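# Move empty bottle carrier into the window-side spill tray

## Task

Pick up the empty bottle carrier from the shelved bench by the door and set it upright on the floor of the spill tray on the shelved bench by the window. The task fails if the carrier ever touches the floor or if the robot tips over or finishes leaning. At the end the carrier must stay in the tray without the robot holding it, so release it and back the robot away.

## Robot and tools

ROBOT. TidyBot++: a base 0.54 m long, 0.50 m wide and 0.38 m tall on four driven casters, carrying one seven-joint arm with a two-finger gripper. The shoulder sits 0.12 m ahead of the base centre and 0.68 m above the floor. Cameras: base_camera (pinhole, 644x364) and wrist_camera (fisheye, 644x476, looking along the hand). The arm starts folded with the hand aimed down; folded, the hand reaches up to 0.08 m beyond the base front and the elbow up to 1.15 m high. A downward-pointing hand can reach about 0.94 m above the floor at most, and only near the base. Loose objects may occasionally get nudged by an outside push.

FRAMES. Base frame: origin on the floor below the base centre, x forward, y left, z up. hand_pose is reported in it: the point between the finger pads, its z axis running out along the fingers, its y axis the direction the fingers open. Odometry frame = base frame at scene start; heading is positive to the left, -3.142 to 3.142. base_tilt is in degrees, forward and right positive. Odometry counts wheel turns, so slip shows up as travel, and it drifts a few cm and degrees over many moves; tilt has a fixed bias of about 1 degree.

execute_actions. Argument actions: a list with one action or none (empty just reports state and images). An action may hold base, joints or both, plus optional speeds; its motions start together. base takes exactly one key, each a relative offset from where the base last measured itself: translate_m (metres, forward positive, -2 to 2), strafe_m (metres, left positive, -2 to 2), rotate_rad (radians, counter-clockwise from above positive, -6.3 to 6.3). joints: absolute targets by name, in radians: joint_1_rad (any angle; spins the whole arm about vertical, positive clockwise from above, opposite to heading), joint_2_rad shoulder -2.249 to 2.249, joint_3_rad (any angle; upper arm roll), joint_4_rad elbow -2.579 to 2.579, joint_5_rad (any angle; forearm roll), joint_6_rad wrist -2.099 to 2.099, joint_7_rad (any angle; hand roll, counter-clockwise from above when pointing down, fingers open left/right at 1.57). gripper_pos is unitless, 0 fully open to 1 fully closed. Any-angle joints go the short way, so send steps below half a turn. Done tolerances: ±0.039 for joints 1-4, ±0.056 for 5-7, ±0.03 for the gripper. speeds caps top speed for that action only: translate_m and strafe_m 0.05 to 0.5 m/s, rotate_rad 0.1 to 1.57 rad/s (the maxima are the defaults). A base move needing over 8.667 s at its cap is refused; an action runs at most 15 s. Unknown keys or out-of-range numbers refuse the call and nothing moves. Anything omitted may keep pushing toward an earlier target. cameras: list of base_camera, wrist_camera or all; omitted/null/all gives every camera, [] none. The pictures line lists image order. If a result reports a stop, the remaining motion calls in that same reply are skipped.

wait: seconds, 0 to 10; nothing new commanded, returns state and images. zoom_image: camera plus region [x0, y0, x1, y1] in pixels of that camera's latest full image, at most 504x504. finished_scene: scene, the number of the current scene; ends it irreversibly and reports success.

RESULT LINES. base_status and joint_status: done (for the base, wheels turned the commanded amount, slip included); off_target (stopped short, may still push); contact_stop / time_out (target dropped, holds where it stopped; a blocked base may still say done though short, and pushes hard until timeout); not_followed with a "joint command not followed" and "cause:" line means a self-collision check withheld the arm targets (the gripper part still runs; withheld targets may be retried later). on_its_own lists motion you did not command. motor_effort: percent of max, positive toward higher joint values, peak in brackets (noisy, biased). ARM HIT: arm struck the base or itself. Torque fault: limits 104.5 N m (joints 1-4) and 51.3 N m (5-7), warnings at 56.7 and 29.4; at the limit the arm and gripper freeze for 10 s and the call's rest is dropped. MOTOR HOT appears from 60 °C; at 75 °C an OVER-TEMPERATURE FAULT lets the arm sink, and unfinished keys read limit_stop_at_motor_heat, after which resend targets. Holding loads heats motors, even while you think.

ARM GEOMETRY. Upper arm 0.42 m, forearm 0.31 m, hand 0.31 m to the hand point. With joint_1_rad 0, joint_3_rad 3.14, joint_5_rad 0 the arm moves in the base x-z plane; segment tilts from vertical (forward positive) are joint_2_rad, joint_2_rad - joint_4_rad, and joint_2_rad - joint_4_rad - joint_6_rad. Sum length·sin for forward reach from the shoulder, length·cos for height. Joints move up to 1.39 rad/s (1.22 for joints 5-7).

GRIPPER. Pad gap ≈ 85·(1 - gripper_pos) mm. At 1 the fingers squeeze with roughly 96-120 N each; done there means empty, off_target means something is held. Closed tips reach about 20 mm beyond the hand point.

ACCURACY. Friction and load leave joints slightly off; the hand often lands 1-2 cm from the computed spot. Correct by sending each joint last command + (wanted - read). While carrying, never command the read angle, as the arm sinks further. Trust camera images over hand_pose.

CAUTIONS. Never let the carrier reach the floor; carry it low and close, and don't drop or slam it. Don't drive while the arm is snagged above about 0.8 m, and avoid sideways pushes on a raised hand: the robot can tip. Retract the arm or back off to level a leaning robot. No check stops the arm hitting the base. The world keeps running while you think, so keep replies short while holding the load. Release the carrier in the tray, then move away before finishing.

Each tool is called after "Call:" as name([rows], argument=value, ...), one row to a line, values as JSON.

## Session

Call:
execute_actions(actions=[])

Scene clock: 0.00 s.
base_odometry: x=+0.000 y=+0.000 heading=+0.000 (m, m, rad; odometry frame)
base_tilt: forward=-0.2 right=-0.1 (deg)
base_status: not commanded
joint_positions: joint_1_rad=-0.052 joint_2_rad=-0.332 joint_3_rad=+3.134 joint_4_rad=-2.507 joint_5_rad=-0.028 joint_6_rad=-0.839 joint_7_rad=+1.530 gripper_pos=+0.000
joint_status: not commanded
motor_effort: joint_1_rad=+0 joint_2_rad=-2 joint_3_rad=-1 joint_4_rad=+16 joint_5_rad=-1 joint_6_rad=+0 joint_7_rad=+0 (%)
hand_pose: x=+0.2796 y=+0.0171 z=+0.5924 quat_wxyz=(-0.013, +0.998, +0.001, +0.064) (m; base frame)
pictures: base_camera, wrist_camera
Images, in order (width x height): base_camera 644x364, wrist_camera 644x476.

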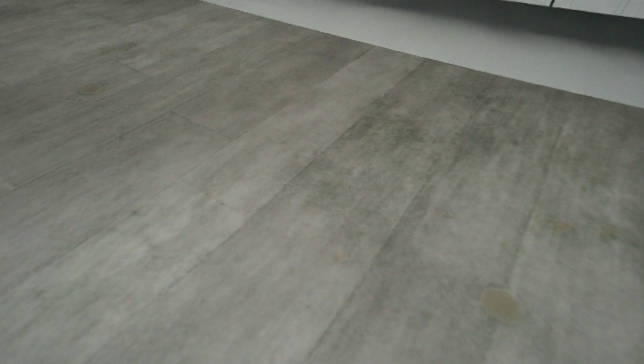

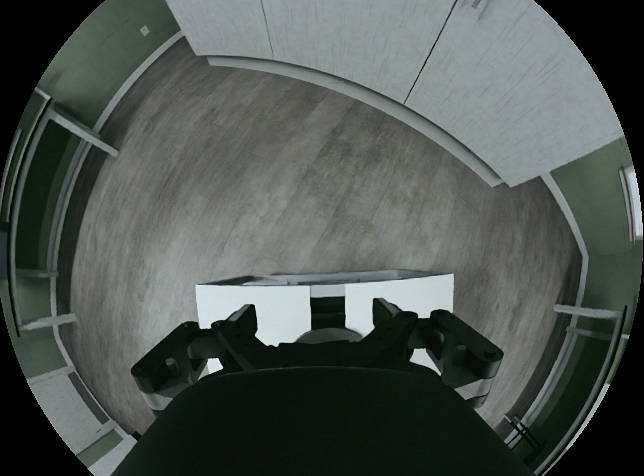

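Call:
execute_actions([
  {"joints":{"joint_1_rad":-1.7,"joint_6_rad":0.45}},
], cameras=["wrist_camera"])

Call:
execute_actions([
  {"joints":{"joint_1_rad":2.2}},
], cameras=["wrist_camera"])

Scene clock: 11.97 s.
base_odometry: x=+0.000 y=+0.000 heading=+0.000 (m, m, rad; odometry frame)
base_tilt: forward=-0.2 right=-0.1 (deg)
base_status: not commanded
joint_positions: joint_1_rad=-1.680 joint_2_rad=-0.332 joint_3_rad=+3.134 joint_4_rad=-2.507 joint_5_rad=-0.028 joint_6_rad=+0.429 joint_7_rad=+1.530 gripper_pos=+0.000
joint_status: all done
motor_effort: joint_1_rad=+0(1) joint_2_rad=-7(7) joint_3_rad=-1(0) joint_4_rad=+20(21) joint_5_rad=+0(0) joint_6_rad=+6(6) joint_7_rad=+0(0) (%)
hand_pose: x=+0.0709 y=+0.4252 z=+0.8468 quat_wxyz=(-0.490, +0.530, +0.553, +0.415) (m; base frame)
pictures: wrist_camera
Images, in order (width x height): wrist_camera 644x476.

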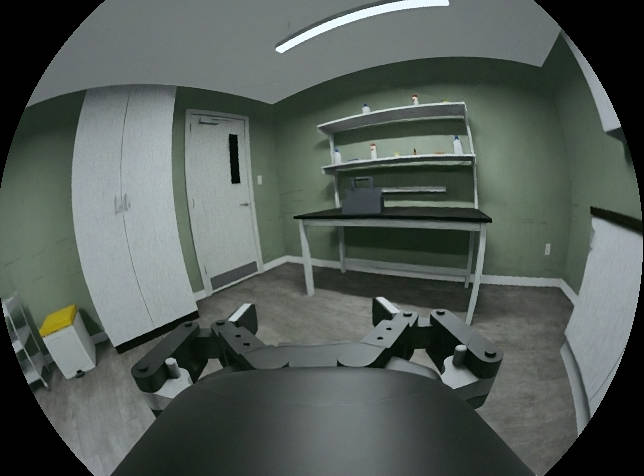

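Scene clock: 15.37 s.
base_odometry: x=+0.000 y=+0.000 heading=+0.000 (m, m, rad; odometry frame)
base_tilt: forward=-0.2 right=-0.1 (deg)
base_status: not commanded
joint_positions: joint_1_rad=-4.064 joint_2_rad=-0.332 joint_3_rad=+3.134 joint_4_rad=-2.507 joint_5_rad=-0.028 joint_6_rad=+0.429 joint_7_rad=+1.530 gripper_pos=+0.000
joint_status: all done
motor_effort: joint_1_rad=+0(0) joint_2_rad=-7(7) joint_3_rad=-1(1) joint_4_rad=+21(20) joint_5_rad=+0(0) joint_6_rad=+7(7) joint_7_rad=+0(0) (%)
hand_pose: x=-0.1386 y=-0.3417 z=+0.8468 quat_wxyz=(-0.567, -0.318, +0.697, -0.302) (m; base frame)
pictures: wrist_camera
Images, in order (width x height): wrist_camera 644x476.

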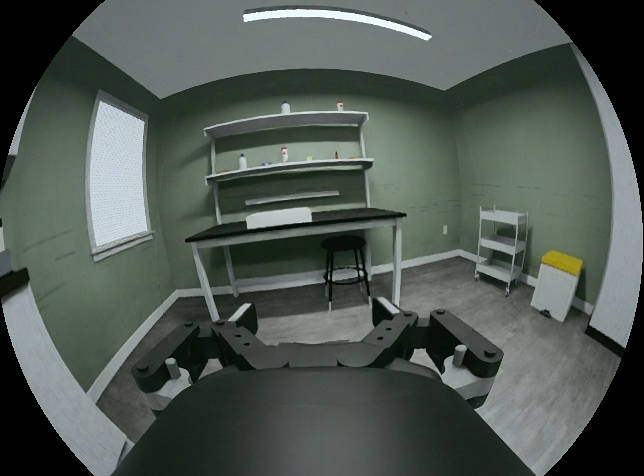

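Call:
execute_actions([
  {"base":{"rotate_rad":1.0},"joints":{"joint_1_rad":-6.28,"joint_2_rad":-0.3,"joint_4_rad":-1.9,"joint_6_rad":-0.2}},
], cameras=[])

Call:
execute_actions([
  {"base":{"strafe_m":0.8}},
], cameras=[])

Call:
execute_actions([
  {"base":{"translate_m":0.6}},
])

Scene clock: 34.47 s.
base_odometry: x=+0.000 y=+0.000 heading=+0.999 (m, m, rad; odometry frame)
base_tilt: forward=-0.2 right=-0.1 (deg)
base_status: done
joint_positions: joint_1_rad=-6.261 joint_2_rad=-0.329 joint_3_rad=+3.134 joint_4_rad=-1.918 joint_5_rad=-0.028 joint_6_rad=-0.177 joint_7_rad=+1.530 gripper_pos=+0.000
joint_status: all done
motor_effort: joint_1_rad=+0(1) joint_2_rad=-10(11) joint_3_rad=-1(0) joint_4_rad=+24(23) joint_5_rad=+0(0) joint_6_rad=+7(8) joint_7_rad=+0(0) (%)
hand_pose: x=+0.6027 y=-0.0034 z=+1.0139 quat_wxyz=(+0.018, -0.772, +0.030, -0.635) (m; base frame)
pictures: none
No camera images: the call's "cameras" was empty. Leave "cameras" out to get every camera's image.

Scene clock: 37.43 s.
base_odometry: x=-0.674 y=+0.431 heading=+1.000 (m, m, rad; odometry frame)
base_tilt: forward=-0.2 right=+0.0 (deg)
base_status: done
joint_positions: joint_1_rad=-6.263 joint_2_rad=-0.328 joint_3_rad=+3.134 joint_4_rad=-1.918 joint_5_rad=-0.028 joint_6_rad=-0.177 joint_7_rad=+1.530 gripper_pos=+0.000
joint_status: not commanded
motor_effort: joint_1_rad=+0(2) joint_2_rad=-11(11) joint_3_rad=-1(2) joint_4_rad=+23(23) joint_5_rad=+0(0) joint_6_rad=+7(7) joint_7_rad=+0(0) (%)
hand_pose: x=+0.6029 y=-0.0028 z=+1.0134 quat_wxyz=(+0.018, -0.772, +0.029, -0.634) (m; base frame)
pictures: none
No camera images: the call's "cameras" was empty. Leave "cameras" out to get every camera's image.

Scene clock: 40.00 s.
base_odometry: x=-0.350 y=+0.937 heading=+1.001 (m, m, rad; odometry frame)
base_tilt: forward=-0.2 right=-0.1 (deg)
base_status: done
joint_positions: joint_1_rad=-6.263 joint_2_rad=-0.314 joint_3_rad=+3.134 joint_4_rad=-1.915 joint_5_rad=-0.028 joint_6_rad=-0.180 joint_7_rad=+1.530 gripper_pos=+0.000
joint_status: not commanded
motor_effort: joint_1_rad=-1(1) joint_2_rad=-11(14) joint_3_rad=-1(0) joint_4_rad=+24(24) joint_5_rad=+0(0) joint_6_rad=+7(7) joint_7_rad=+0(0) (%)
hand_pose: x=+0.6075 y=-0.0028 z=+1.0078 quat_wxyz=(+0.018, -0.777, +0.029, -0.629) (m; base frame)
pictures: base_camera, wrist_camera
Images, in order (width x height): base_camera 644x364, wrist_camera 644x476.

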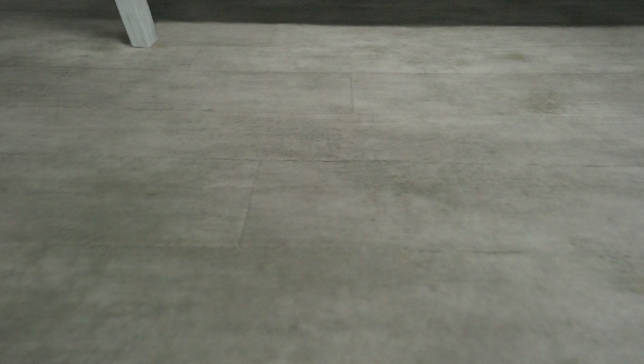

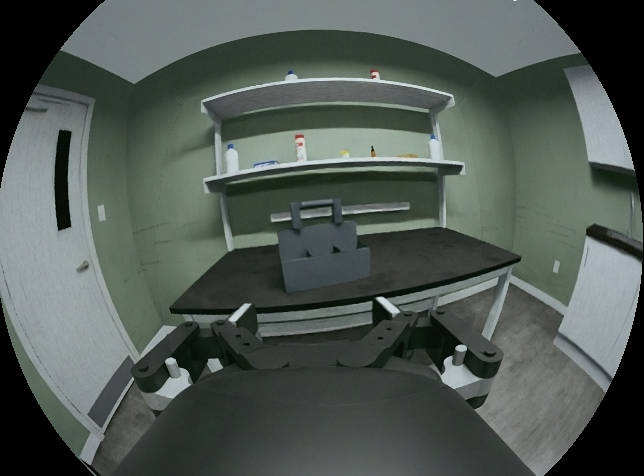

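Call:
zoom_image(camera="wrist_camera", region=[240,170,420,320])

Call:
execute_actions([
  {"base":{"translate_m":-0.2},"joints":{"joint_7_rad":0}},
])

Region (240, 170, 420, 320) of wrist_camera's 644x476 image, scaled by 2.800.

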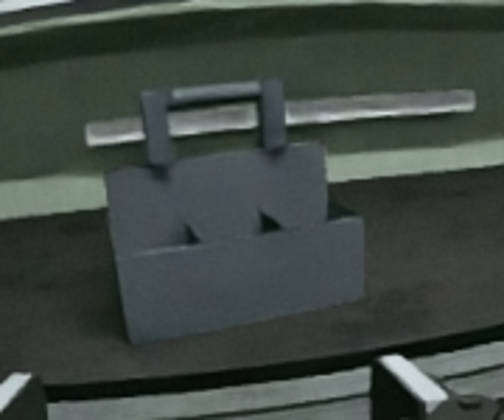

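Scene clock: 46.00 s.
base_odometry: x=-0.458 y=+0.768 heading=+1.001 (m, m, rad; odometry frame)
base_tilt: forward=-0.2 right=-0.1 (deg)
base_status: done
joint_positions: joint_1_rad=-6.265 joint_2_rad=-0.311 joint_3_rad=+3.134 joint_4_rad=-1.914 joint_5_rad=-0.028 joint_6_rad=-0.181 joint_7_rad=+0.016 gripper_pos=+0.000
joint_status: all done
motor_effort: joint_1_rad=-1(3) joint_2_rad=-11(15) joint_3_rad=-1(4) joint_4_rad=+24(24) joint_5_rad=+0(0) joint_6_rad=+7(7) joint_7_rad=+0(2) (%)
hand_pose: x=+0.6085 y=-0.0015 z=+1.0065 quat_wxyz=(+0.445, -0.546, +0.555, -0.443) (m; base frame)
pictures: base_camera, wrist_camera
Images, in order (width x height): base_camera 644x364, wrist_camera 644x476.

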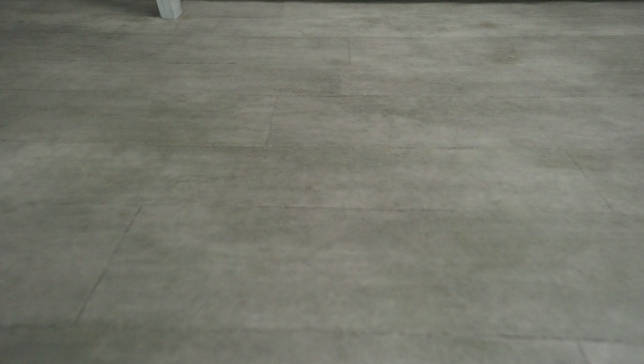

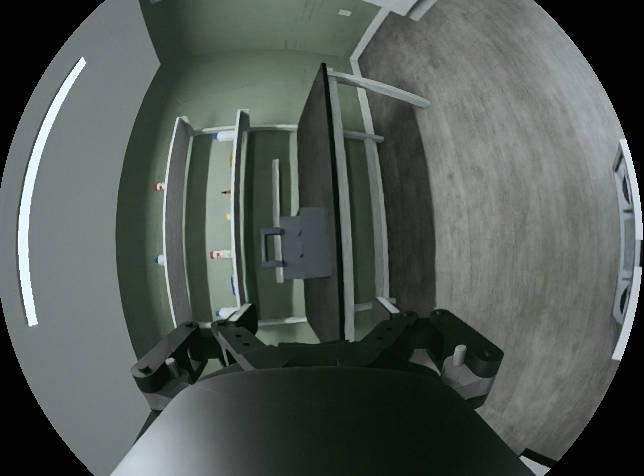

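Call:
execute_actions([
  {"base":{"translate_m":0.4},"joints":{"joint_2_rad":0.1,"joint_4_rad":-1.5,"joint_6_rad":0.03,"gripper_pos":0.25}},
])

Scene clock: 56.53 s.
base_odometry: x=-0.243 y=+1.105 heading=+1.002 (m, m, rad; odometry frame)
base_tilt: forward=-0.2 right=-0.1 (deg)
base_status: done
joint_positions: joint_1_rad=-6.268 joint_2_rad=+0.093 joint_3_rad=+3.134 joint_4_rad=-1.514 joint_5_rad=-0.028 joint_6_rad=+0.010 joint_7_rad=+0.016 gripper_pos=+0.250
joint_status: all done
motor_effort: joint_1_rad=-1(2) joint_2_rad=-28(31) joint_3_rad=-2(4) joint_4_rad=+24(24) joint_5_rad=+0(1) joint_6_rad=+7(8) joint_7_rad=+0(0) (%)
hand_pose: x=+0.7835 y=-0.0043 z=+1.0812 quat_wxyz=(+0.494, -0.501, +0.512, -0.492) (m; base frame)
pictures: base_camera, wrist_camera
Images, in order (width x height): base_camera 644x364, wrist_camera 644x476.

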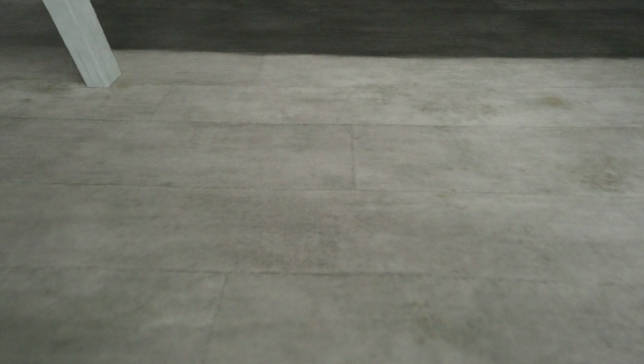

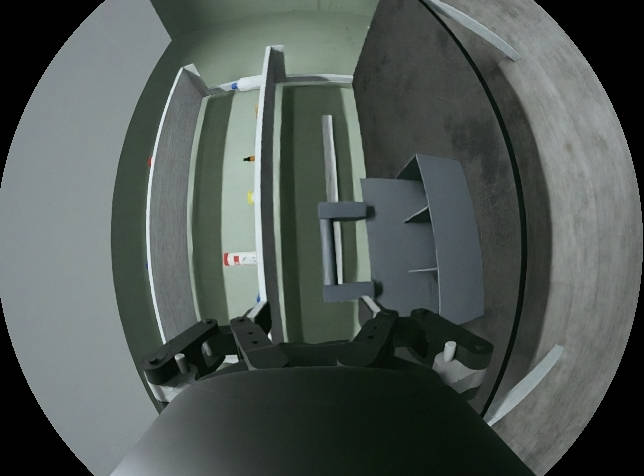

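Call:
execute_actions([
  {"base":{"strafe_m":0.035},"joints":{"joint_2_rad":0.15}},
], cameras=[])

Call:
execute_actions([
  {"base":{"translate_m":0.15}},
])

Scene clock: 63.03 s.
base_odometry: x=-0.272 y=+1.124 heading=+1.001 (m, m, rad; odometry frame)
base_tilt: forward=-0.2 right=-0.1 (deg)
base_status: done
joint_positions: joint_1_rad=-6.274 joint_2_rad=+0.132 joint_3_rad=+3.134 joint_4_rad=-1.513 joint_5_rad=-0.028 joint_6_rad=+0.010 joint_7_rad=+0.016 gripper_pos=+0.250
joint_status: all done
motor_effort: joint_1_rad=+0(4) joint_2_rad=-29(31) joint_3_rad=-1(5) joint_4_rad=+23(24) joint_5_rad=+0(0) joint_6_rad=+8(7) joint_7_rad=+0(0) (%)
hand_pose: x=+0.7984 y=+0.0001 z=+1.0560 quat_wxyz=(+0.487, -0.512, +0.519, -0.481) (m; base frame)
pictures: none
No camera images: the call's "cameras" was empty. Leave "cameras" out to get every camera's image.

Scene clock: 64.50 s.
base_odometry: x=-0.192 y=+1.251 heading=+1.002 (m, m, rad; odometry frame)
base_tilt: forward=-0.2 right=-0.1 (deg)
base_status: done
joint_positions: joint_1_rad=-6.274 joint_2_rad=+0.142 joint_3_rad=+3.134 joint_4_rad=-1.512 joint_5_rad=-0.028 joint_6_rad=+0.012 joint_7_rad=+0.016 gripper_pos=+0.250
joint_status: not commanded
motor_effort: joint_1_rad=+0(1) joint_2_rad=-30(32) joint_3_rad=-1(2) joint_4_rad=+23(25) joint_5_rad=+1(1) joint_6_rad=+7(8) joint_7_rad=+0(0) (%)
hand_pose: x=+0.8023 y=+0.0001 z=+1.0502 quat_wxyz=(+0.485, -0.514, +0.521, -0.479) (m; base frame)
pictures: base_camera, wrist_camera
Images, in order (width x height): base_camera 644x364, wrist_camera 644x476.

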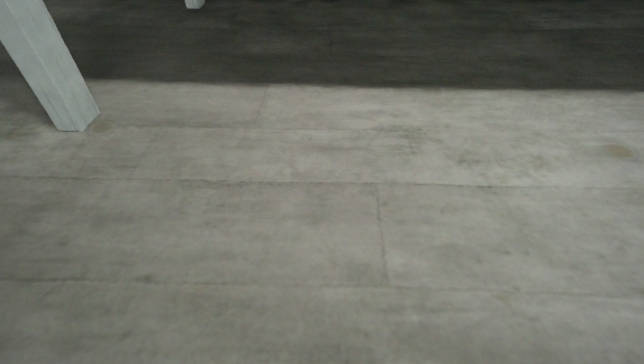

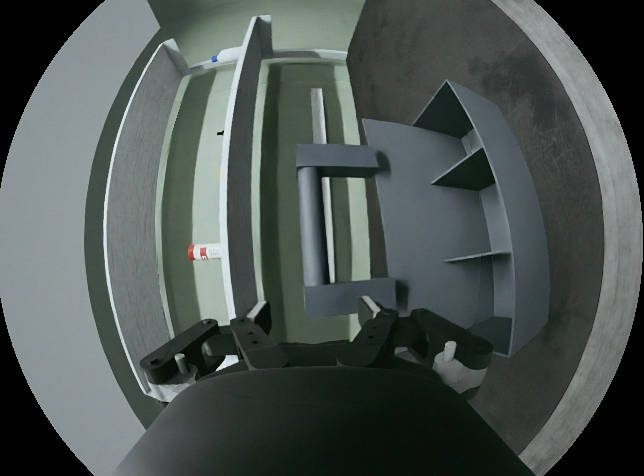

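Call:
execute_actions([
  {"base":{"strafe_m":0.055}},
], cameras=[])

Call:
execute_actions([
  {"base":{"translate_m":0.05}},
], cameras=["wrist_camera"])

Scene clock: 72.37 s.
base_odometry: x=-0.238 y=+1.281 heading=+1.002 (m, m, rad; odometry frame)
base_tilt: forward=-0.2 right=-0.1 (deg)
base_status: done
joint_positions: joint_1_rad=-6.279 joint_2_rad=+0.142 joint_3_rad=+3.134 joint_4_rad=-1.511 joint_5_rad=-0.028 joint_6_rad=+0.012 joint_7_rad=+0.016 gripper_pos=+0.250
joint_status: not commanded
motor_effort: joint_1_rad=+0(5) joint_2_rad=-29(30) joint_3_rad=-1(5) joint_4_rad=+24(24) joint_5_rad=+1(0) joint_6_rad=+7(7) joint_7_rad=+0(1) (%)
hand_pose: x=+0.8023 y=+0.0031 z=+1.0504 quat_wxyz=(+0.486, -0.515, +0.520, -0.478) (m; base frame)
pictures: none
No camera images: the call's "cameras" was empty. Leave "cameras" out to get every camera's image.

Scene clock: 73.37 s.
base_odometry: x=-0.211 y=+1.323 heading=+1.002 (m, m, rad; odometry frame)
base_tilt: forward=-0.2 right=-0.1 (deg)
base_status: done
joint_positions: joint_1_rad=-6.279 joint_2_rad=+0.147 joint_3_rad=+3.134 joint_4_rad=-1.511 joint_5_rad=-0.028 joint_6_rad=+0.013 joint_7_rad=+0.016 gripper_pos=+0.250
joint_status: not commanded
motor_effort: joint_1_rad=+0(2) joint_2_rad=-29(33) joint_3_rad=-1(3) joint_4_rad=+24(26) joint_5_rad=+0(0) joint_6_rad=+7(8) joint_7_rad=+0(0) (%)
hand_pose: x=+0.8042 y=+0.0030 z=+1.0477 quat_wxyz=(+0.485, -0.516, +0.521, -0.477) (m; base frame)
pictures: wrist_camera
Images, in order (width x height): wrist_camera 644x476.

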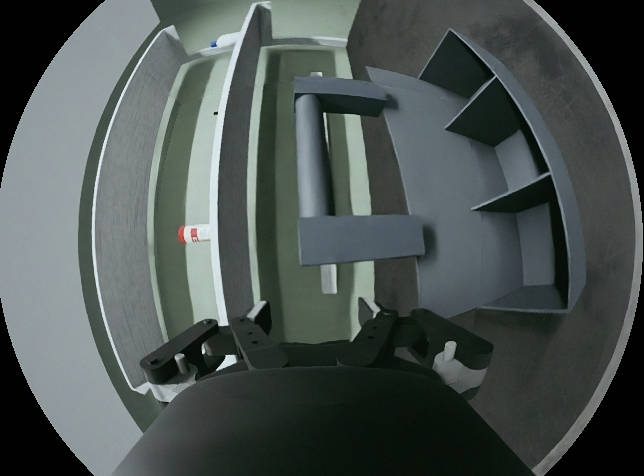

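Call:
execute_actions([
  {"base":{"translate_m":-0.07}},
], cameras=[])

Call:
execute_actions([
  {"base":{"strafe_m":-0.13}},
], cameras=["wrist_camera"])

Call:
execute_actions([
  {"base":{"translate_m":0.07}},
], cameras=["wrist_camera"])

Scene clock: 80.60 s.
base_odometry: x=-0.249 y=+1.264 heading=+1.002 (m, m, rad; odometry frame)
base_tilt: forward=-0.2 right=+0.0 (deg)
base_status: done
joint_positions: joint_1_rad=-6.279 joint_2_rad=+0.147 joint_3_rad=+3.134 joint_4_rad=-1.510 joint_5_rad=-0.028 joint_6_rad=+0.013 joint_7_rad=+0.016 gripper_pos=+0.250
joint_status: not commanded
motor_effort: joint_1_rad=+0(3) joint_2_rad=-30(33) joint_3_rad=-2(1) joint_4_rad=+23(25) joint_5_rad=+0(1) joint_6_rad=+7(8) joint_7_rad=+1(0) (%)
hand_pose: x=+0.8040 y=+0.0031 z=+1.0483 quat_wxyz=(+0.485, -0.515, +0.520, -0.478) (m; base frame)
pictures: none
No camera images: the call's "cameras" was empty. Leave "cameras" out to get every camera's image.

Scene clock: 82.00 s.
base_odometry: x=-0.140 y=+1.194 heading=+1.002 (m, m, rad; odometry frame)
base_tilt: forward=-0.2 right=-0.1 (deg)
base_status: done
joint_positions: joint_1_rad=-6.277 joint_2_rad=+0.147 joint_3_rad=+3.134 joint_4_rad=-1.510 joint_5_rad=-0.028 joint_6_rad=+0.014 joint_7_rad=+0.016 gripper_pos=+0.250
joint_status: not commanded
motor_effort: joint_1_rad=-1(3) joint_2_rad=-29(31) joint_3_rad=-2(2) joint_4_rad=+24(25) joint_5_rad=+0(0) joint_6_rad=+7(7) joint_7_rad=+0(0) (%)
hand_pose: x=+0.8041 y=+0.0018 z=+1.0487 quat_wxyz=(+0.485, -0.515, +0.521, -0.478) (m; base frame)
pictures: wrist_camera
Images, in order (width x height): wrist_camera 644x476.

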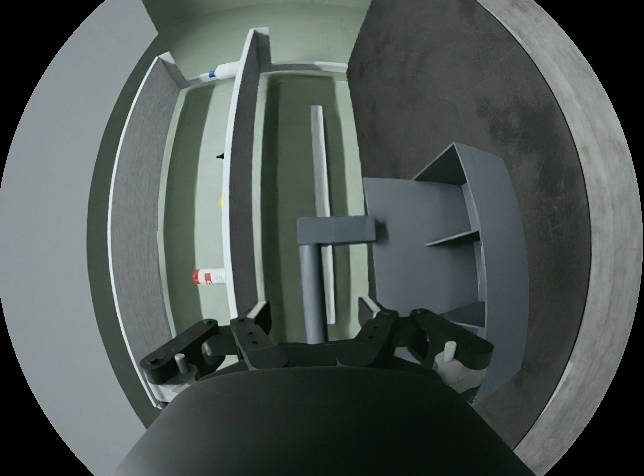

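Scene clock: 83.13 s.
base_odometry: x=-0.102 y=+1.253 heading=+1.001 (m, m, rad; odometry frame)
base_tilt: forward=-0.2 right=-0.1 (deg)
base_status: done
joint_positions: joint_1_rad=-6.277 joint_2_rad=+0.150 joint_3_rad=+3.134 joint_4_rad=-1.510 joint_5_rad=-0.028 joint_6_rad=+0.014 joint_7_rad=+0.016 gripper_pos=+0.250
joint_status: not commanded
motor_effort: joint_1_rad=+0(1) joint_2_rad=-29(34) joint_3_rad=-2(2) joint_4_rad=+23(24) joint_5_rad=-1(0) joint_6_rad=+7(7) joint_7_rad=+1(0) (%)
hand_pose: x=+0.8053 y=+0.0018 z=+1.0468 quat_wxyz=(+0.484, -0.515, +0.521, -0.478) (m; base frame)
pictures: wrist_camera
Images, in order (width x height): wrist_camera 644x476.

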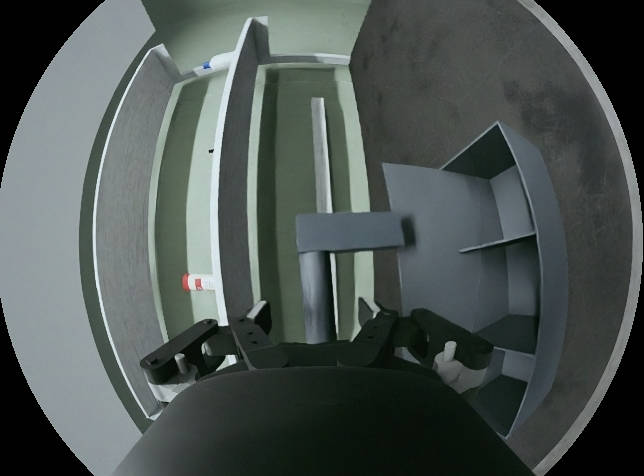

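Call:
execute_actions([
  {"base":{"translate_m":0.04}},
], cameras=["wrist_camera"])

Call:
execute_actions([
  {"joints":{"gripper_pos":0.6}},
], cameras=["wrist_camera"])

Scene clock: 89.60 s.
base_odometry: x=-0.080 y=+1.287 heading=+1.001 (m, m, rad; odometry frame)
base_tilt: forward=-0.2 right=+0.0 (deg)
base_status: done
joint_positions: joint_1_rad=-6.277 joint_2_rad=+0.153 joint_3_rad=+3.134 joint_4_rad=-1.510 joint_5_rad=-0.028 joint_6_rad=+0.014 joint_7_rad=+0.016 gripper_pos=+0.250
joint_status: not commanded
motor_effort: joint_1_rad=+0(3) joint_2_rad=-30(34) joint_3_rad=-1(4) joint_4_rad=+23(24) joint_5_rad=+0(1) joint_6_rad=+8(8) joint_7_rad=+0(1) (%)
hand_pose: x=+0.8063 y=+0.0018 z=+1.0450 quat_wxyz=(+0.484, -0.516, +0.522, -0.477) (m; base frame)
pictures: wrist_camera
Images, in order (width x height): wrist_camera 644x476.

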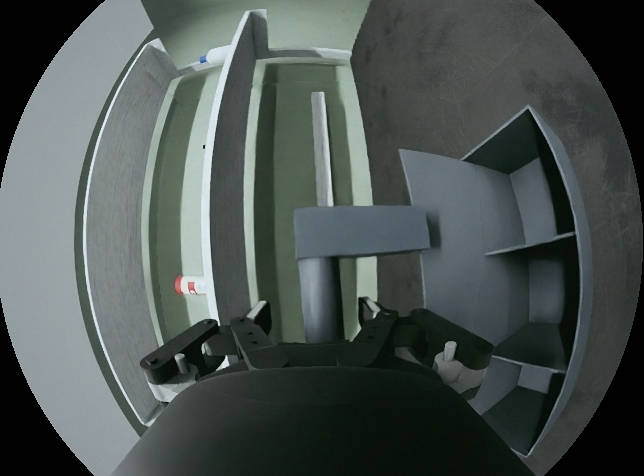

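Scene clock: 90.33 s.
base_odometry: x=-0.080 y=+1.287 heading=+1.001 (m, m, rad; odometry frame)
base_tilt: forward=-0.2 right=-0.1 (deg)
base_status: not commanded
joint_positions: joint_1_rad=-6.277 joint_2_rad=+0.153 joint_3_rad=+3.134 joint_4_rad=-1.510 joint_5_rad=-0.028 joint_6_rad=+0.014 joint_7_rad=+0.016 gripper_pos=+0.600
joint_status: all done
motor_effort: joint_1_rad=+0(0) joint_2_rad=-32(35) joint_3_rad=-1(2) joint_4_rad=+25(27) joint_5_rad=+0(1) joint_6_rad=+9(10) joint_7_rad=+0(0) (%)
hand_pose: x=+0.8065 y=+0.0018 z=+1.0445 quat_wxyz=(+0.483, -0.516, +0.522, -0.477) (m; base frame)
pictures: wrist_camera
Images, in order (width x height): wrist_camera 644x476.

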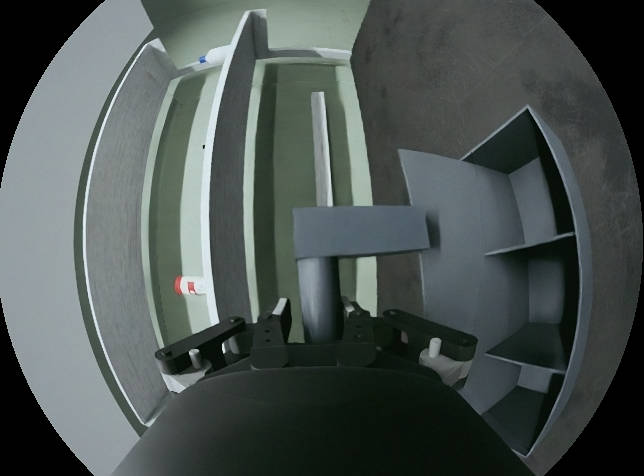

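Call:
execute_actions([
  {"base":{"translate_m":0.03}},
], cameras=["wrist_camera"])

Call:
execute_actions([
  {"joints":{"gripper_pos":1}},
], cameras=["wrist_camera"])

Scene clock: 95.73 s.
base_odometry: x=-0.063 y=+1.312 heading=+1.001 (m, m, rad; odometry frame)
base_tilt: forward=-0.2 right=-0.1 (deg)
base_status: done
joint_positions: joint_1_rad=-6.277 joint_2_rad=+0.154 joint_3_rad=+3.134 joint_4_rad=-1.509 joint_5_rad=-0.028 joint_6_rad=+0.014 joint_7_rad=+0.016 gripper_pos=+0.600
joint_status: not commanded
motor_effort: joint_1_rad=+0(4) joint_2_rad=-32(34) joint_3_rad=-2(4) joint_4_rad=+25(26) joint_5_rad=+0(0) joint_6_rad=+9(10) joint_7_rad=+0(0) (%)
hand_pose: x=+0.8067 y=+0.0018 z=+1.0443 quat_wxyz=(+0.483, -0.516, +0.522, -0.477) (m; base frame)
pictures: wrist_camera
Images, in order (width x height): wrist_camera 644x476.

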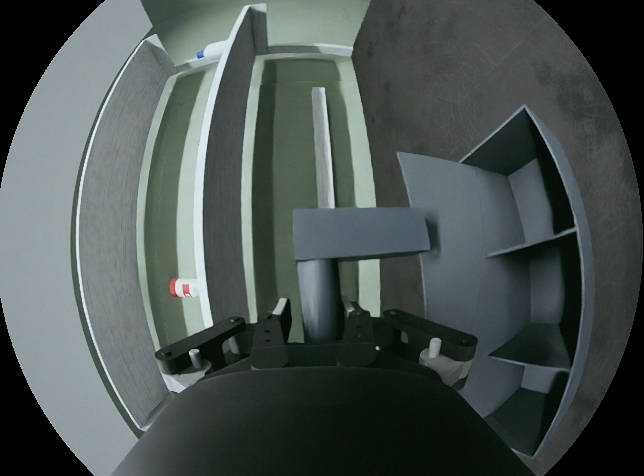

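Scene clock: 96.50 s.
base_odometry: x=-0.063 y=+1.312 heading=+1.001 (m, m, rad; odometry frame)
base_tilt: forward=-0.2 right=-0.1 (deg)
base_status: not commanded
joint_positions: joint_1_rad=-6.277 joint_2_rad=+0.154 joint_3_rad=+3.134 joint_4_rad=-1.511 joint_5_rad=-0.028 joint_6_rad=+0.014 joint_7_rad=+0.016 gripper_pos=+0.745
joint_status: gripper_pos off_target (ended at +0.745, target +1.000)
motor_effort: joint_1_rad=+0(1) joint_2_rad=-34(35) joint_3_rad=-1(3) joint_4_rad=+28(28) joint_5_rad=+0(0) joint_6_rad=+10(11) joint_7_rad=+0(1) (%)
hand_pose: x=+0.8069 y=+0.0018 z=+1.0429 quat_wxyz=(+0.483, -0.517, +0.523, -0.476) (m; base frame)
pictures: wrist_camera
Images, in order (width x height): wrist_camera 644x476.

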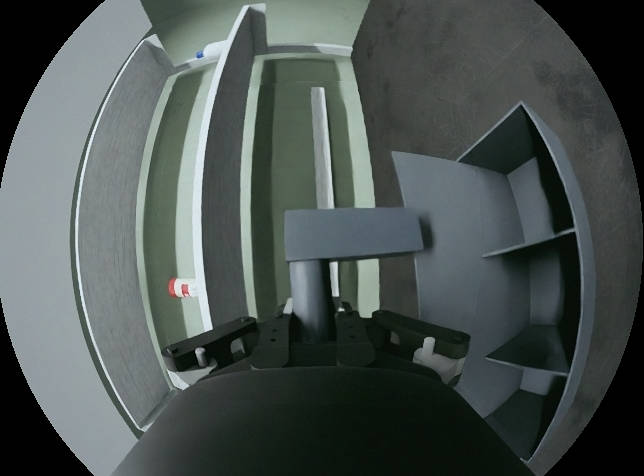

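Call:
execute_actions([
  {"joints":{"joint_2_rad":0.06,"joint_4_rad":-1.25,"joint_6_rad":-0.2}},
], cameras=["wrist_camera"])

Scene clock: 103.30 s.
base_odometry: x=-0.063 y=+1.312 heading=+1.001 (m, m, rad; odometry frame)
base_tilt: forward=-0.2 right=-0.1 (deg)
base_status: not commanded
joint_positions: joint_1_rad=-6.277 joint_2_rad=+0.092 joint_3_rad=+3.134 joint_4_rad=-1.279 joint_5_rad=-0.028 joint_6_rad=-0.197 joint_7_rad=+0.016 gripper_pos=+0.745
joint_status: all done
motor_effort: joint_1_rad=+0(1) joint_2_rad=-32(37) joint_3_rad=-1(2) joint_4_rad=+27(29) joint_5_rad=+0(0) joint_6_rad=+10(11) joint_7_rad=+0(0) (%)
hand_pose: x=+0.7771 y=+0.0037 z=+1.1639 quat_wxyz=(+0.505, -0.498, +0.500, -0.496) (m; base frame)
pictures: wrist_camera
Images, in order (width x height): wrist_camera 644x476.

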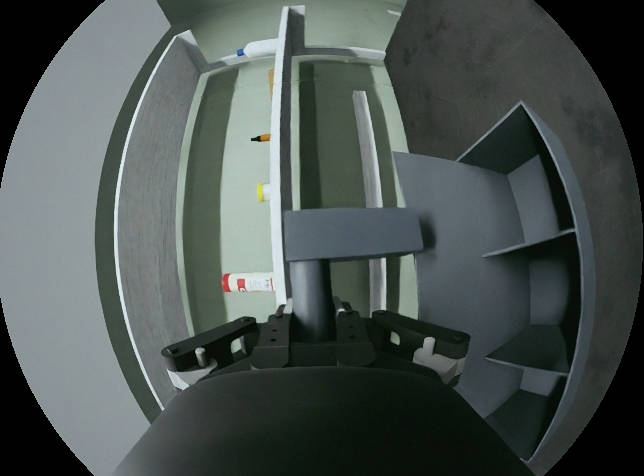

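Call:
execute_actions([
  {"base":{"translate_m":-1.2},"speeds":{"translate_m":0.4}},
], cameras=["wrist_camera"])

Call:
execute_actions([
  {"base":{"rotate_rad":-3.14},"speeds":{"rotate_rad":0.8},"joints":{"joint_2_rad":0.0,"joint_4_rad":-1.15,"joint_6_rad":-0.38}},
], cameras=["wrist_camera"])

Call:
execute_actions([
  {"base":{"strafe_m":1.0},"speeds":{"strafe_m":0.4}},
])

Scene clock: 114.63 s.
base_odometry: x=-0.711 y=+0.301 heading=+1.001 (m, m, rad; odometry frame)
base_tilt: forward=-0.2 right=-0.1 (deg)
base_status: done
joint_positions: joint_1_rad=-6.277 joint_2_rad=+0.088 joint_3_rad=+3.134 joint_4_rad=-1.279 joint_5_rad=-0.028 joint_6_rad=-0.201 joint_7_rad=+0.016 gripper_pos=+0.745
joint_status: not commanded
motor_effort: joint_1_rad=-1(3) joint_2_rad=-30(38) joint_3_rad=-1(2) joint_4_rad=+26(29) joint_5_rad=+0(1) joint_6_rad=+10(11) joint_7_rad=+0(1) (%)
hand_pose: x=+0.7749 y=+0.0040 z=+1.1656 quat_wxyz=(+0.505, -0.498, +0.500, -0.496) (m; base frame)
pictures: wrist_camera
Images, in order (width x height): wrist_camera 644x476.

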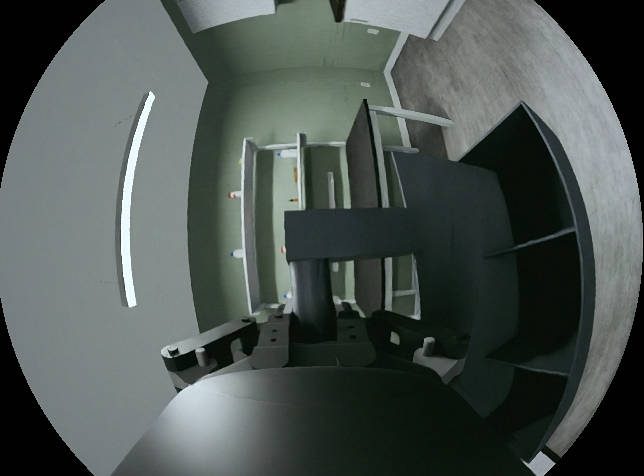

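Scene clock: 119.43 s.
base_odometry: x=-0.710 y=+0.302 heading=-2.138 (m, m, rad; odometry frame)
base_tilt: forward=-0.2 right=-0.1 (deg)
base_status: done
joint_positions: joint_1_rad=-6.278 joint_2_rad=+0.043 joint_3_rad=+3.134 joint_4_rad=-1.185 joint_5_rad=-0.028 joint_6_rad=-0.378 joint_7_rad=+0.016 gripper_pos=+0.745
joint_status: joint_2_rad off_target (ended at +0.043, target +0.000); the others done
motor_effort: joint_1_rad=-1(4) joint_2_rad=-28(34) joint_3_rad=-1(3) joint_4_rad=+27(29) joint_5_rad=+0(1) joint_6_rad=+10(10) joint_7_rad=+0(0) (%)
hand_pose: x=+0.7440 y=+0.0057 z=+1.1970 quat_wxyz=(+0.497, -0.509, +0.508, -0.486) (m; base frame)
pictures: wrist_camera
Images, in order (width x height): wrist_camera 644x476.

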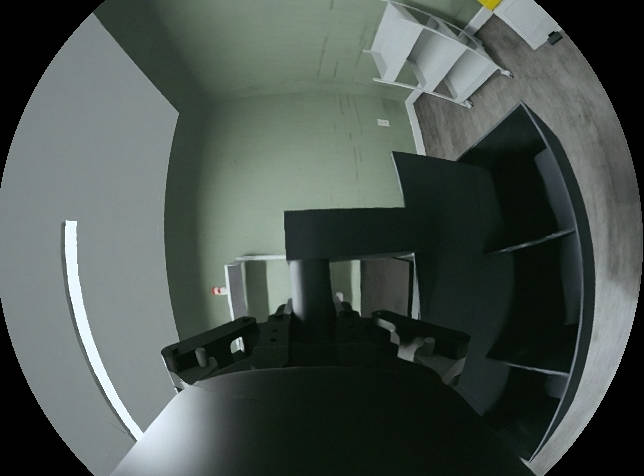

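Scene clock: 123.10 s.
base_odometry: x=+0.132 y=-0.237 heading=-2.139 (m, m, rad; odometry frame)
base_tilt: forward=-0.2 right=-0.1 (deg)
base_status: done
joint_positions: joint_1_rad=-6.278 joint_2_rad=+0.043 joint_3_rad=+3.134 joint_4_rad=-1.185 joint_5_rad=-0.028 joint_6_rad=-0.378 joint_7_rad=+0.016 gripper_pos=+0.745
joint_status: not commanded
motor_effort: joint_1_rad=+0(3) joint_2_rad=-29(30) joint_3_rad=-1(4) joint_4_rad=+26(28) joint_5_rad=+0(1) joint_6_rad=+10(10) joint_7_rad=+0(0) (%)
hand_pose: x=+0.7440 y=+0.0057 z=+1.1969 quat_wxyz=(+0.497, -0.509, +0.508, -0.486) (m; base frame)
pictures: base_camera, wrist_camera
Images, in order (width x height): base_camera 644x364, wrist_camera 644x476.

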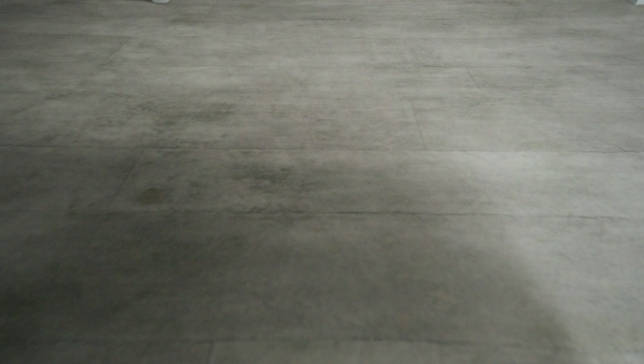

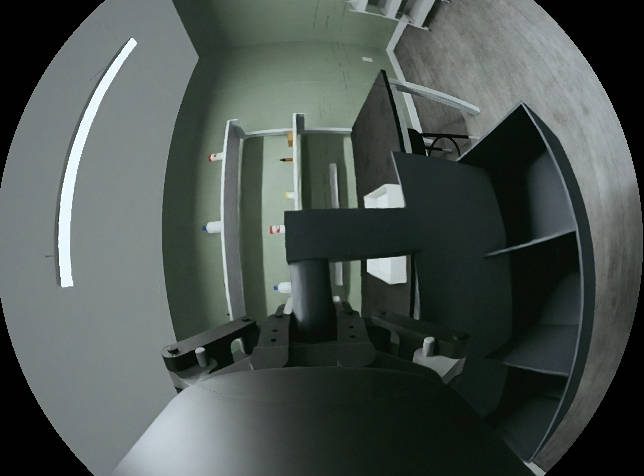

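Call:
execute_actions([
  {"base":{"strafe_m":-0.08}},
], cameras=[])

Call:
execute_actions([
  {"base":{"translate_m":0.5},"speeds":{"translate_m":0.3}},
])

Scene clock: 129.60 s.
base_odometry: x=+0.065 y=-0.194 heading=-2.139 (m, m, rad; odometry frame)
base_tilt: forward=-0.2 right=-0.1 (deg)
base_status: done
joint_positions: joint_1_rad=-6.277 joint_2_rad=+0.043 joint_3_rad=+3.134 joint_4_rad=-1.185 joint_5_rad=-0.028 joint_6_rad=-0.378 joint_7_rad=+0.016 gripper_pos=+0.745
joint_status: not commanded
motor_effort: joint_1_rad=+1(4) joint_2_rad=-29(29) joint_3_rad=+0(5) joint_4_rad=+26(27) joint_5_rad=+0(1) joint_6_rad=+10(10) joint_7_rad=+0(0) (%)
hand_pose: x=+0.7440 y=+0.0053 z=+1.1969 quat_wxyz=(+0.496, -0.509, +0.508, -0.486) (m; base frame)
pictures: none
No camera images: the call's "cameras" was empty. Leave "cameras" out to get every camera's image.

Scene clock: 132.23 s.
base_odometry: x=-0.203 y=-0.616 heading=-2.138 (m, m, rad; odometry frame)
base_tilt: forward=-0.2 right=-0.1 (deg)
base_status: done
joint_positions: joint_1_rad=-6.277 joint_2_rad=+0.032 joint_3_rad=+3.134 joint_4_rad=-1.184 joint_5_rad=-0.028 joint_6_rad=-0.381 joint_7_rad=+0.016 gripper_pos=+0.745
joint_status: not commanded
motor_effort: joint_1_rad=+0(2) joint_2_rad=-28(33) joint_3_rad=-1(1) joint_4_rad=+25(28) joint_5_rad=+0(1) joint_6_rad=+10(11) joint_7_rad=+0(0) (%)
hand_pose: x=+0.7383 y=+0.0054 z=+1.2035 quat_wxyz=(+0.499, -0.507, +0.506, -0.488) (m; base frame)
pictures: base_camera, wrist_camera
Images, in order (width x height): base_camera 644x364, wrist_camera 644x476.

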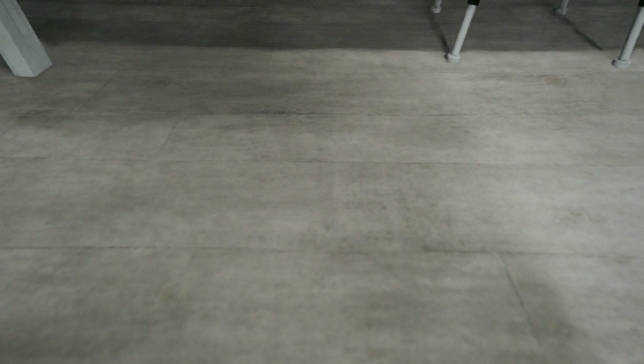

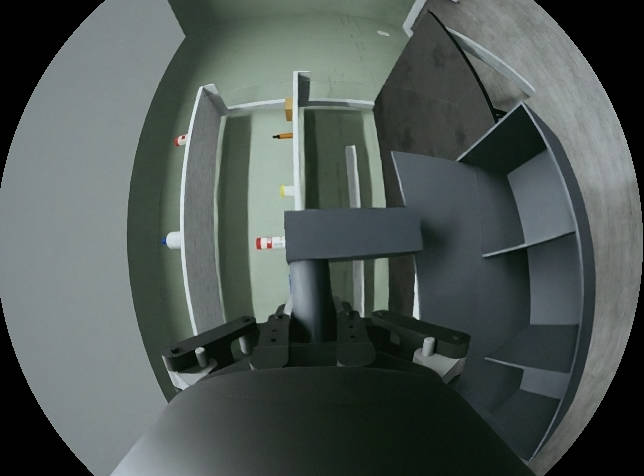

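Call:
execute_actions([
  {"joints":{"joint_1_rad":-7.0}},
], cameras=["wrist_camera"])

Call:
zoom_image(camera="wrist_camera", region=[300,0,560,220])

Scene clock: 150.27 s.
base_odometry: x=-0.203 y=-0.616 heading=-2.138 (m, m, rad; odometry frame)
base_tilt: forward=-0.1 right=-0.1 (deg)
base_status: not commanded
joint_positions: joint_1_rad=-6.985 joint_2_rad=+0.032 joint_3_rad=+3.134 joint_4_rad=-1.184 joint_5_rad=-0.028 joint_6_rad=-0.381 joint_7_rad=+0.016 gripper_pos=+0.745
joint_status: all done
motor_effort: joint_1_rad=+0(1) joint_2_rad=-28(29) joint_3_rad=-1(1) joint_4_rad=+26(26) joint_5_rad=+0(1) joint_6_rad=+10(10) joint_7_rad=+0(0) (%)
hand_pose: x=+0.5862 y=+0.4067 z=+1.2035 quat_wxyz=(+0.637, -0.651, +0.299, -0.285) (m; base frame)
pictures: wrist_camera
Images, in order (width x height): wrist_camera 644x476.

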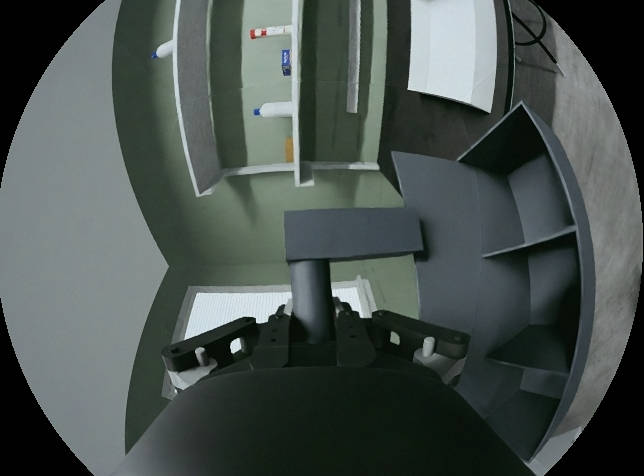

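Region (300, 0, 560, 220) of wrist_camera's 644x476 image, scaled by 1.938; it fills the top 426 rows of this view, and the rest is white.

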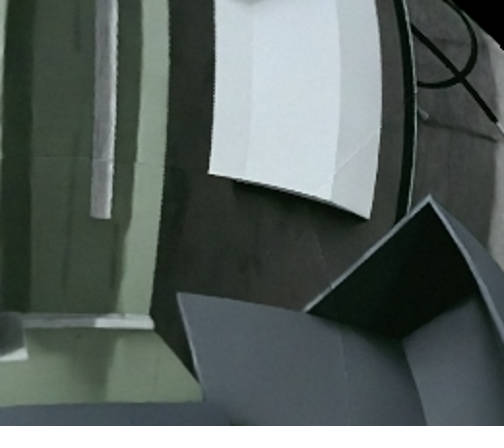

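Call:
execute_actions([
  {"joints":{"joint_1_rad":-6.275}},
], cameras=[])

Call:
execute_actions([
  {"base":{"translate_m":0.35},"speeds":{"translate_m":0.2}},
], cameras=["wrist_camera"])

Call:
execute_actions([
  {"joints":{"joint_2_rad":0.06,"joint_4_rad":-1.35,"joint_6_rad":-0.12}},
], cameras=["wrist_camera"])

Scene clock: 163.37 s.
base_odometry: x=-0.203 y=-0.616 heading=-2.138 (m, m, rad; odometry frame)
base_tilt: forward=-0.2 right=-0.1 (deg)
base_status: not commanded
joint_positions: joint_1_rad=-6.290 joint_2_rad=+0.032 joint_3_rad=+3.134 joint_4_rad=-1.184 joint_5_rad=-0.028 joint_6_rad=-0.381 joint_7_rad=+0.016 gripper_pos=+0.745
joint_status: all done
motor_effort: joint_1_rad=+0(1) joint_2_rad=-28(29) joint_3_rad=-1(3) joint_4_rad=+27(27) joint_5_rad=+0(1) joint_6_rad=+11(10) joint_7_rad=+0(0) (%)
hand_pose: x=+0.7382 y=+0.0136 z=+1.2035 quat_wxyz=(+0.502, -0.510, +0.503, -0.485) (m; base frame)
pictures: none
No camera images: the call's "cameras" was empty. Leave "cameras" out to get every camera's image.

Scene clock: 165.90 s.
base_odometry: x=-0.391 y=-0.912 heading=-2.138 (m, m, rad; odometry frame)
base_tilt: forward=-0.2 right=-0.1 (deg)
base_status: done
joint_positions: joint_1_rad=-6.290 joint_2_rad=+0.028 joint_3_rad=+3.134 joint_4_rad=-1.184 joint_5_rad=-0.028 joint_6_rad=-0.381 joint_7_rad=+0.016 gripper_pos=+0.745
joint_status: not commanded
motor_effort: joint_1_rad=+0(1) joint_2_rad=-29(33) joint_3_rad=-1(0) joint_4_rad=+26(28) joint_5_rad=+0(1) joint_6_rad=+11(11) joint_7_rad=+0(0) (%)
hand_pose: x=+0.7360 y=+0.0136 z=+1.2061 quat_wxyz=(+0.503, -0.509, +0.502, -0.486) (m; base frame)
pictures: wrist_camera
Images, in order (width x height): wrist_camera 644x476.

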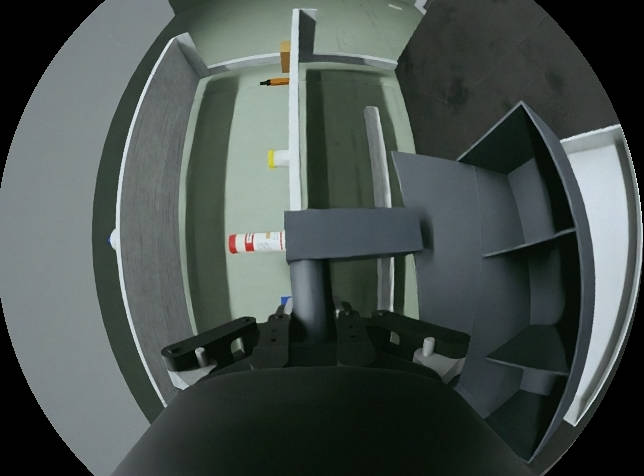

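Scene clock: 167.13 s.
base_odometry: x=-0.391 y=-0.912 heading=-2.138 (m, m, rad; odometry frame)
base_tilt: forward=-0.2 right=+0.0 (deg)
base_status: not commanded
joint_positions: joint_1_rad=-6.290 joint_2_rad=+0.070 joint_3_rad=+3.134 joint_4_rad=-1.362 joint_5_rad=-0.028 joint_6_rad=-0.163 joint_7_rad=+0.016 gripper_pos=+0.745
joint_status: all done
motor_effort: joint_1_rad=+0(1) joint_2_rad=-31(33) joint_3_rad=-1(1) joint_4_rad=+27(29) joint_5_rad=+0(0) joint_6_rad=+10(11) joint_7_rad=+0(0) (%)
hand_pose: x=+0.7707 y=+0.0121 z=+1.1376 quat_wxyz=(+0.502, -0.508, +0.504, -0.486) (m; base frame)
pictures: wrist_camera
Images, in order (width x height): wrist_camera 644x476.

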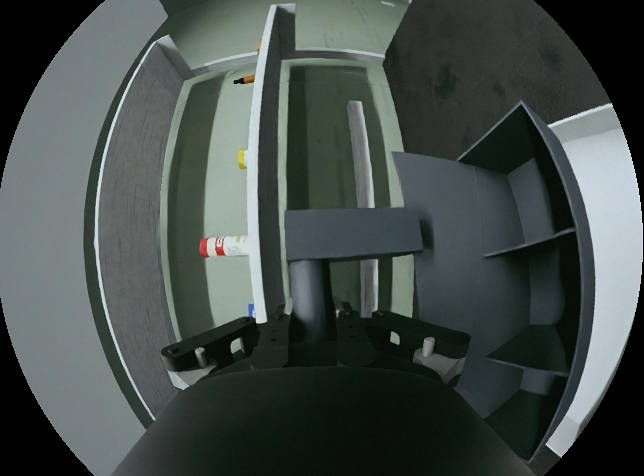

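Call:
execute_actions([
  {"base":{"strafe_m":0.02},"joints":{"joint_2_rad":0.12,"joint_4_rad":-1.44,"joint_6_rad":0.0}},
], cameras=["wrist_camera"])

Scene clock: 176.47 s.
base_odometry: x=-0.374 y=-0.923 heading=-2.138 (m, m, rad; odometry frame)
base_tilt: forward=-0.2 right=-0.1 (deg)
base_status: done
joint_positions: joint_1_rad=-6.284 joint_2_rad=+0.106 joint_3_rad=+3.134 joint_4_rad=-1.434 joint_5_rad=-0.028 joint_6_rad=-0.025 joint_7_rad=+0.016 gripper_pos=+0.745
joint_status: all done
motor_effort: joint_1_rad=-1(4) joint_2_rad=-29(32) joint_3_rad=-2(4) joint_4_rad=+25(29) joint_5_rad=+0(1) joint_6_rad=+8(11) joint_7_rad=+0(1) (%)
hand_pose: x=+0.7890 y=+0.0072 z=+1.1112 quat_wxyz=(+0.507, -0.498, +0.499, -0.496) (m; base frame)
pictures: wrist_camera
Images, in order (width x height): wrist_camera 644x476.

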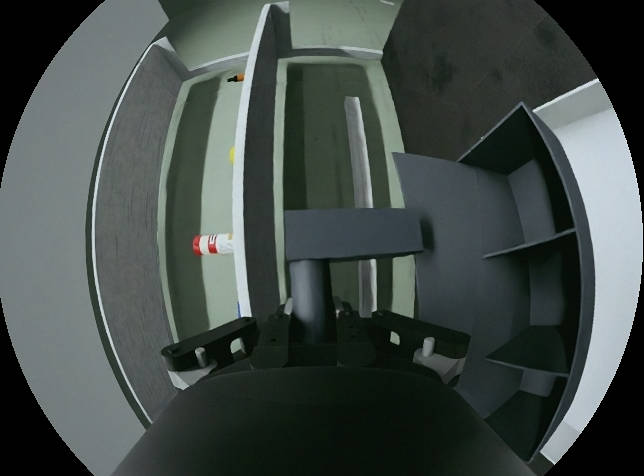

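Call:
execute_actions([
  {"joints":{"joint_2_rad":0.14,"joint_4_rad":-1.5,"joint_6_rad":0.03}},
], cameras=["wrist_camera"])

Scene clock: 180.63 s.
base_odometry: x=-0.374 y=-0.923 heading=-2.138 (m, m, rad; odometry frame)
base_tilt: forward=-0.2 right=-0.1 (deg)
base_status: not commanded
joint_positions: joint_1_rad=-6.284 joint_2_rad=+0.106 joint_3_rad=+3.134 joint_4_rad=-1.463 joint_5_rad=-0.028 joint_6_rad=+0.025 joint_7_rad=+0.016 gripper_pos=+0.745
joint_status: all done
motor_effort: joint_1_rad=+0(0) joint_2_rad=-22(29) joint_3_rad=-1(1) joint_4_rad=+20(25) joint_5_rad=+1(1) joint_6_rad=+4(8) joint_7_rad=+0(0) (%)
hand_pose: x=+0.7890 y=+0.0068 z=+1.1091 quat_wxyz=(+0.512, -0.492, +0.494, -0.501) (m; base frame)
pictures: wrist_camera
Images, in order (width x height): wrist_camera 644x476.

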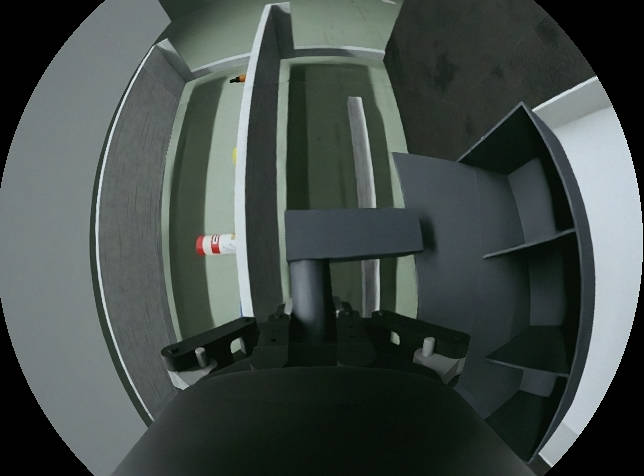

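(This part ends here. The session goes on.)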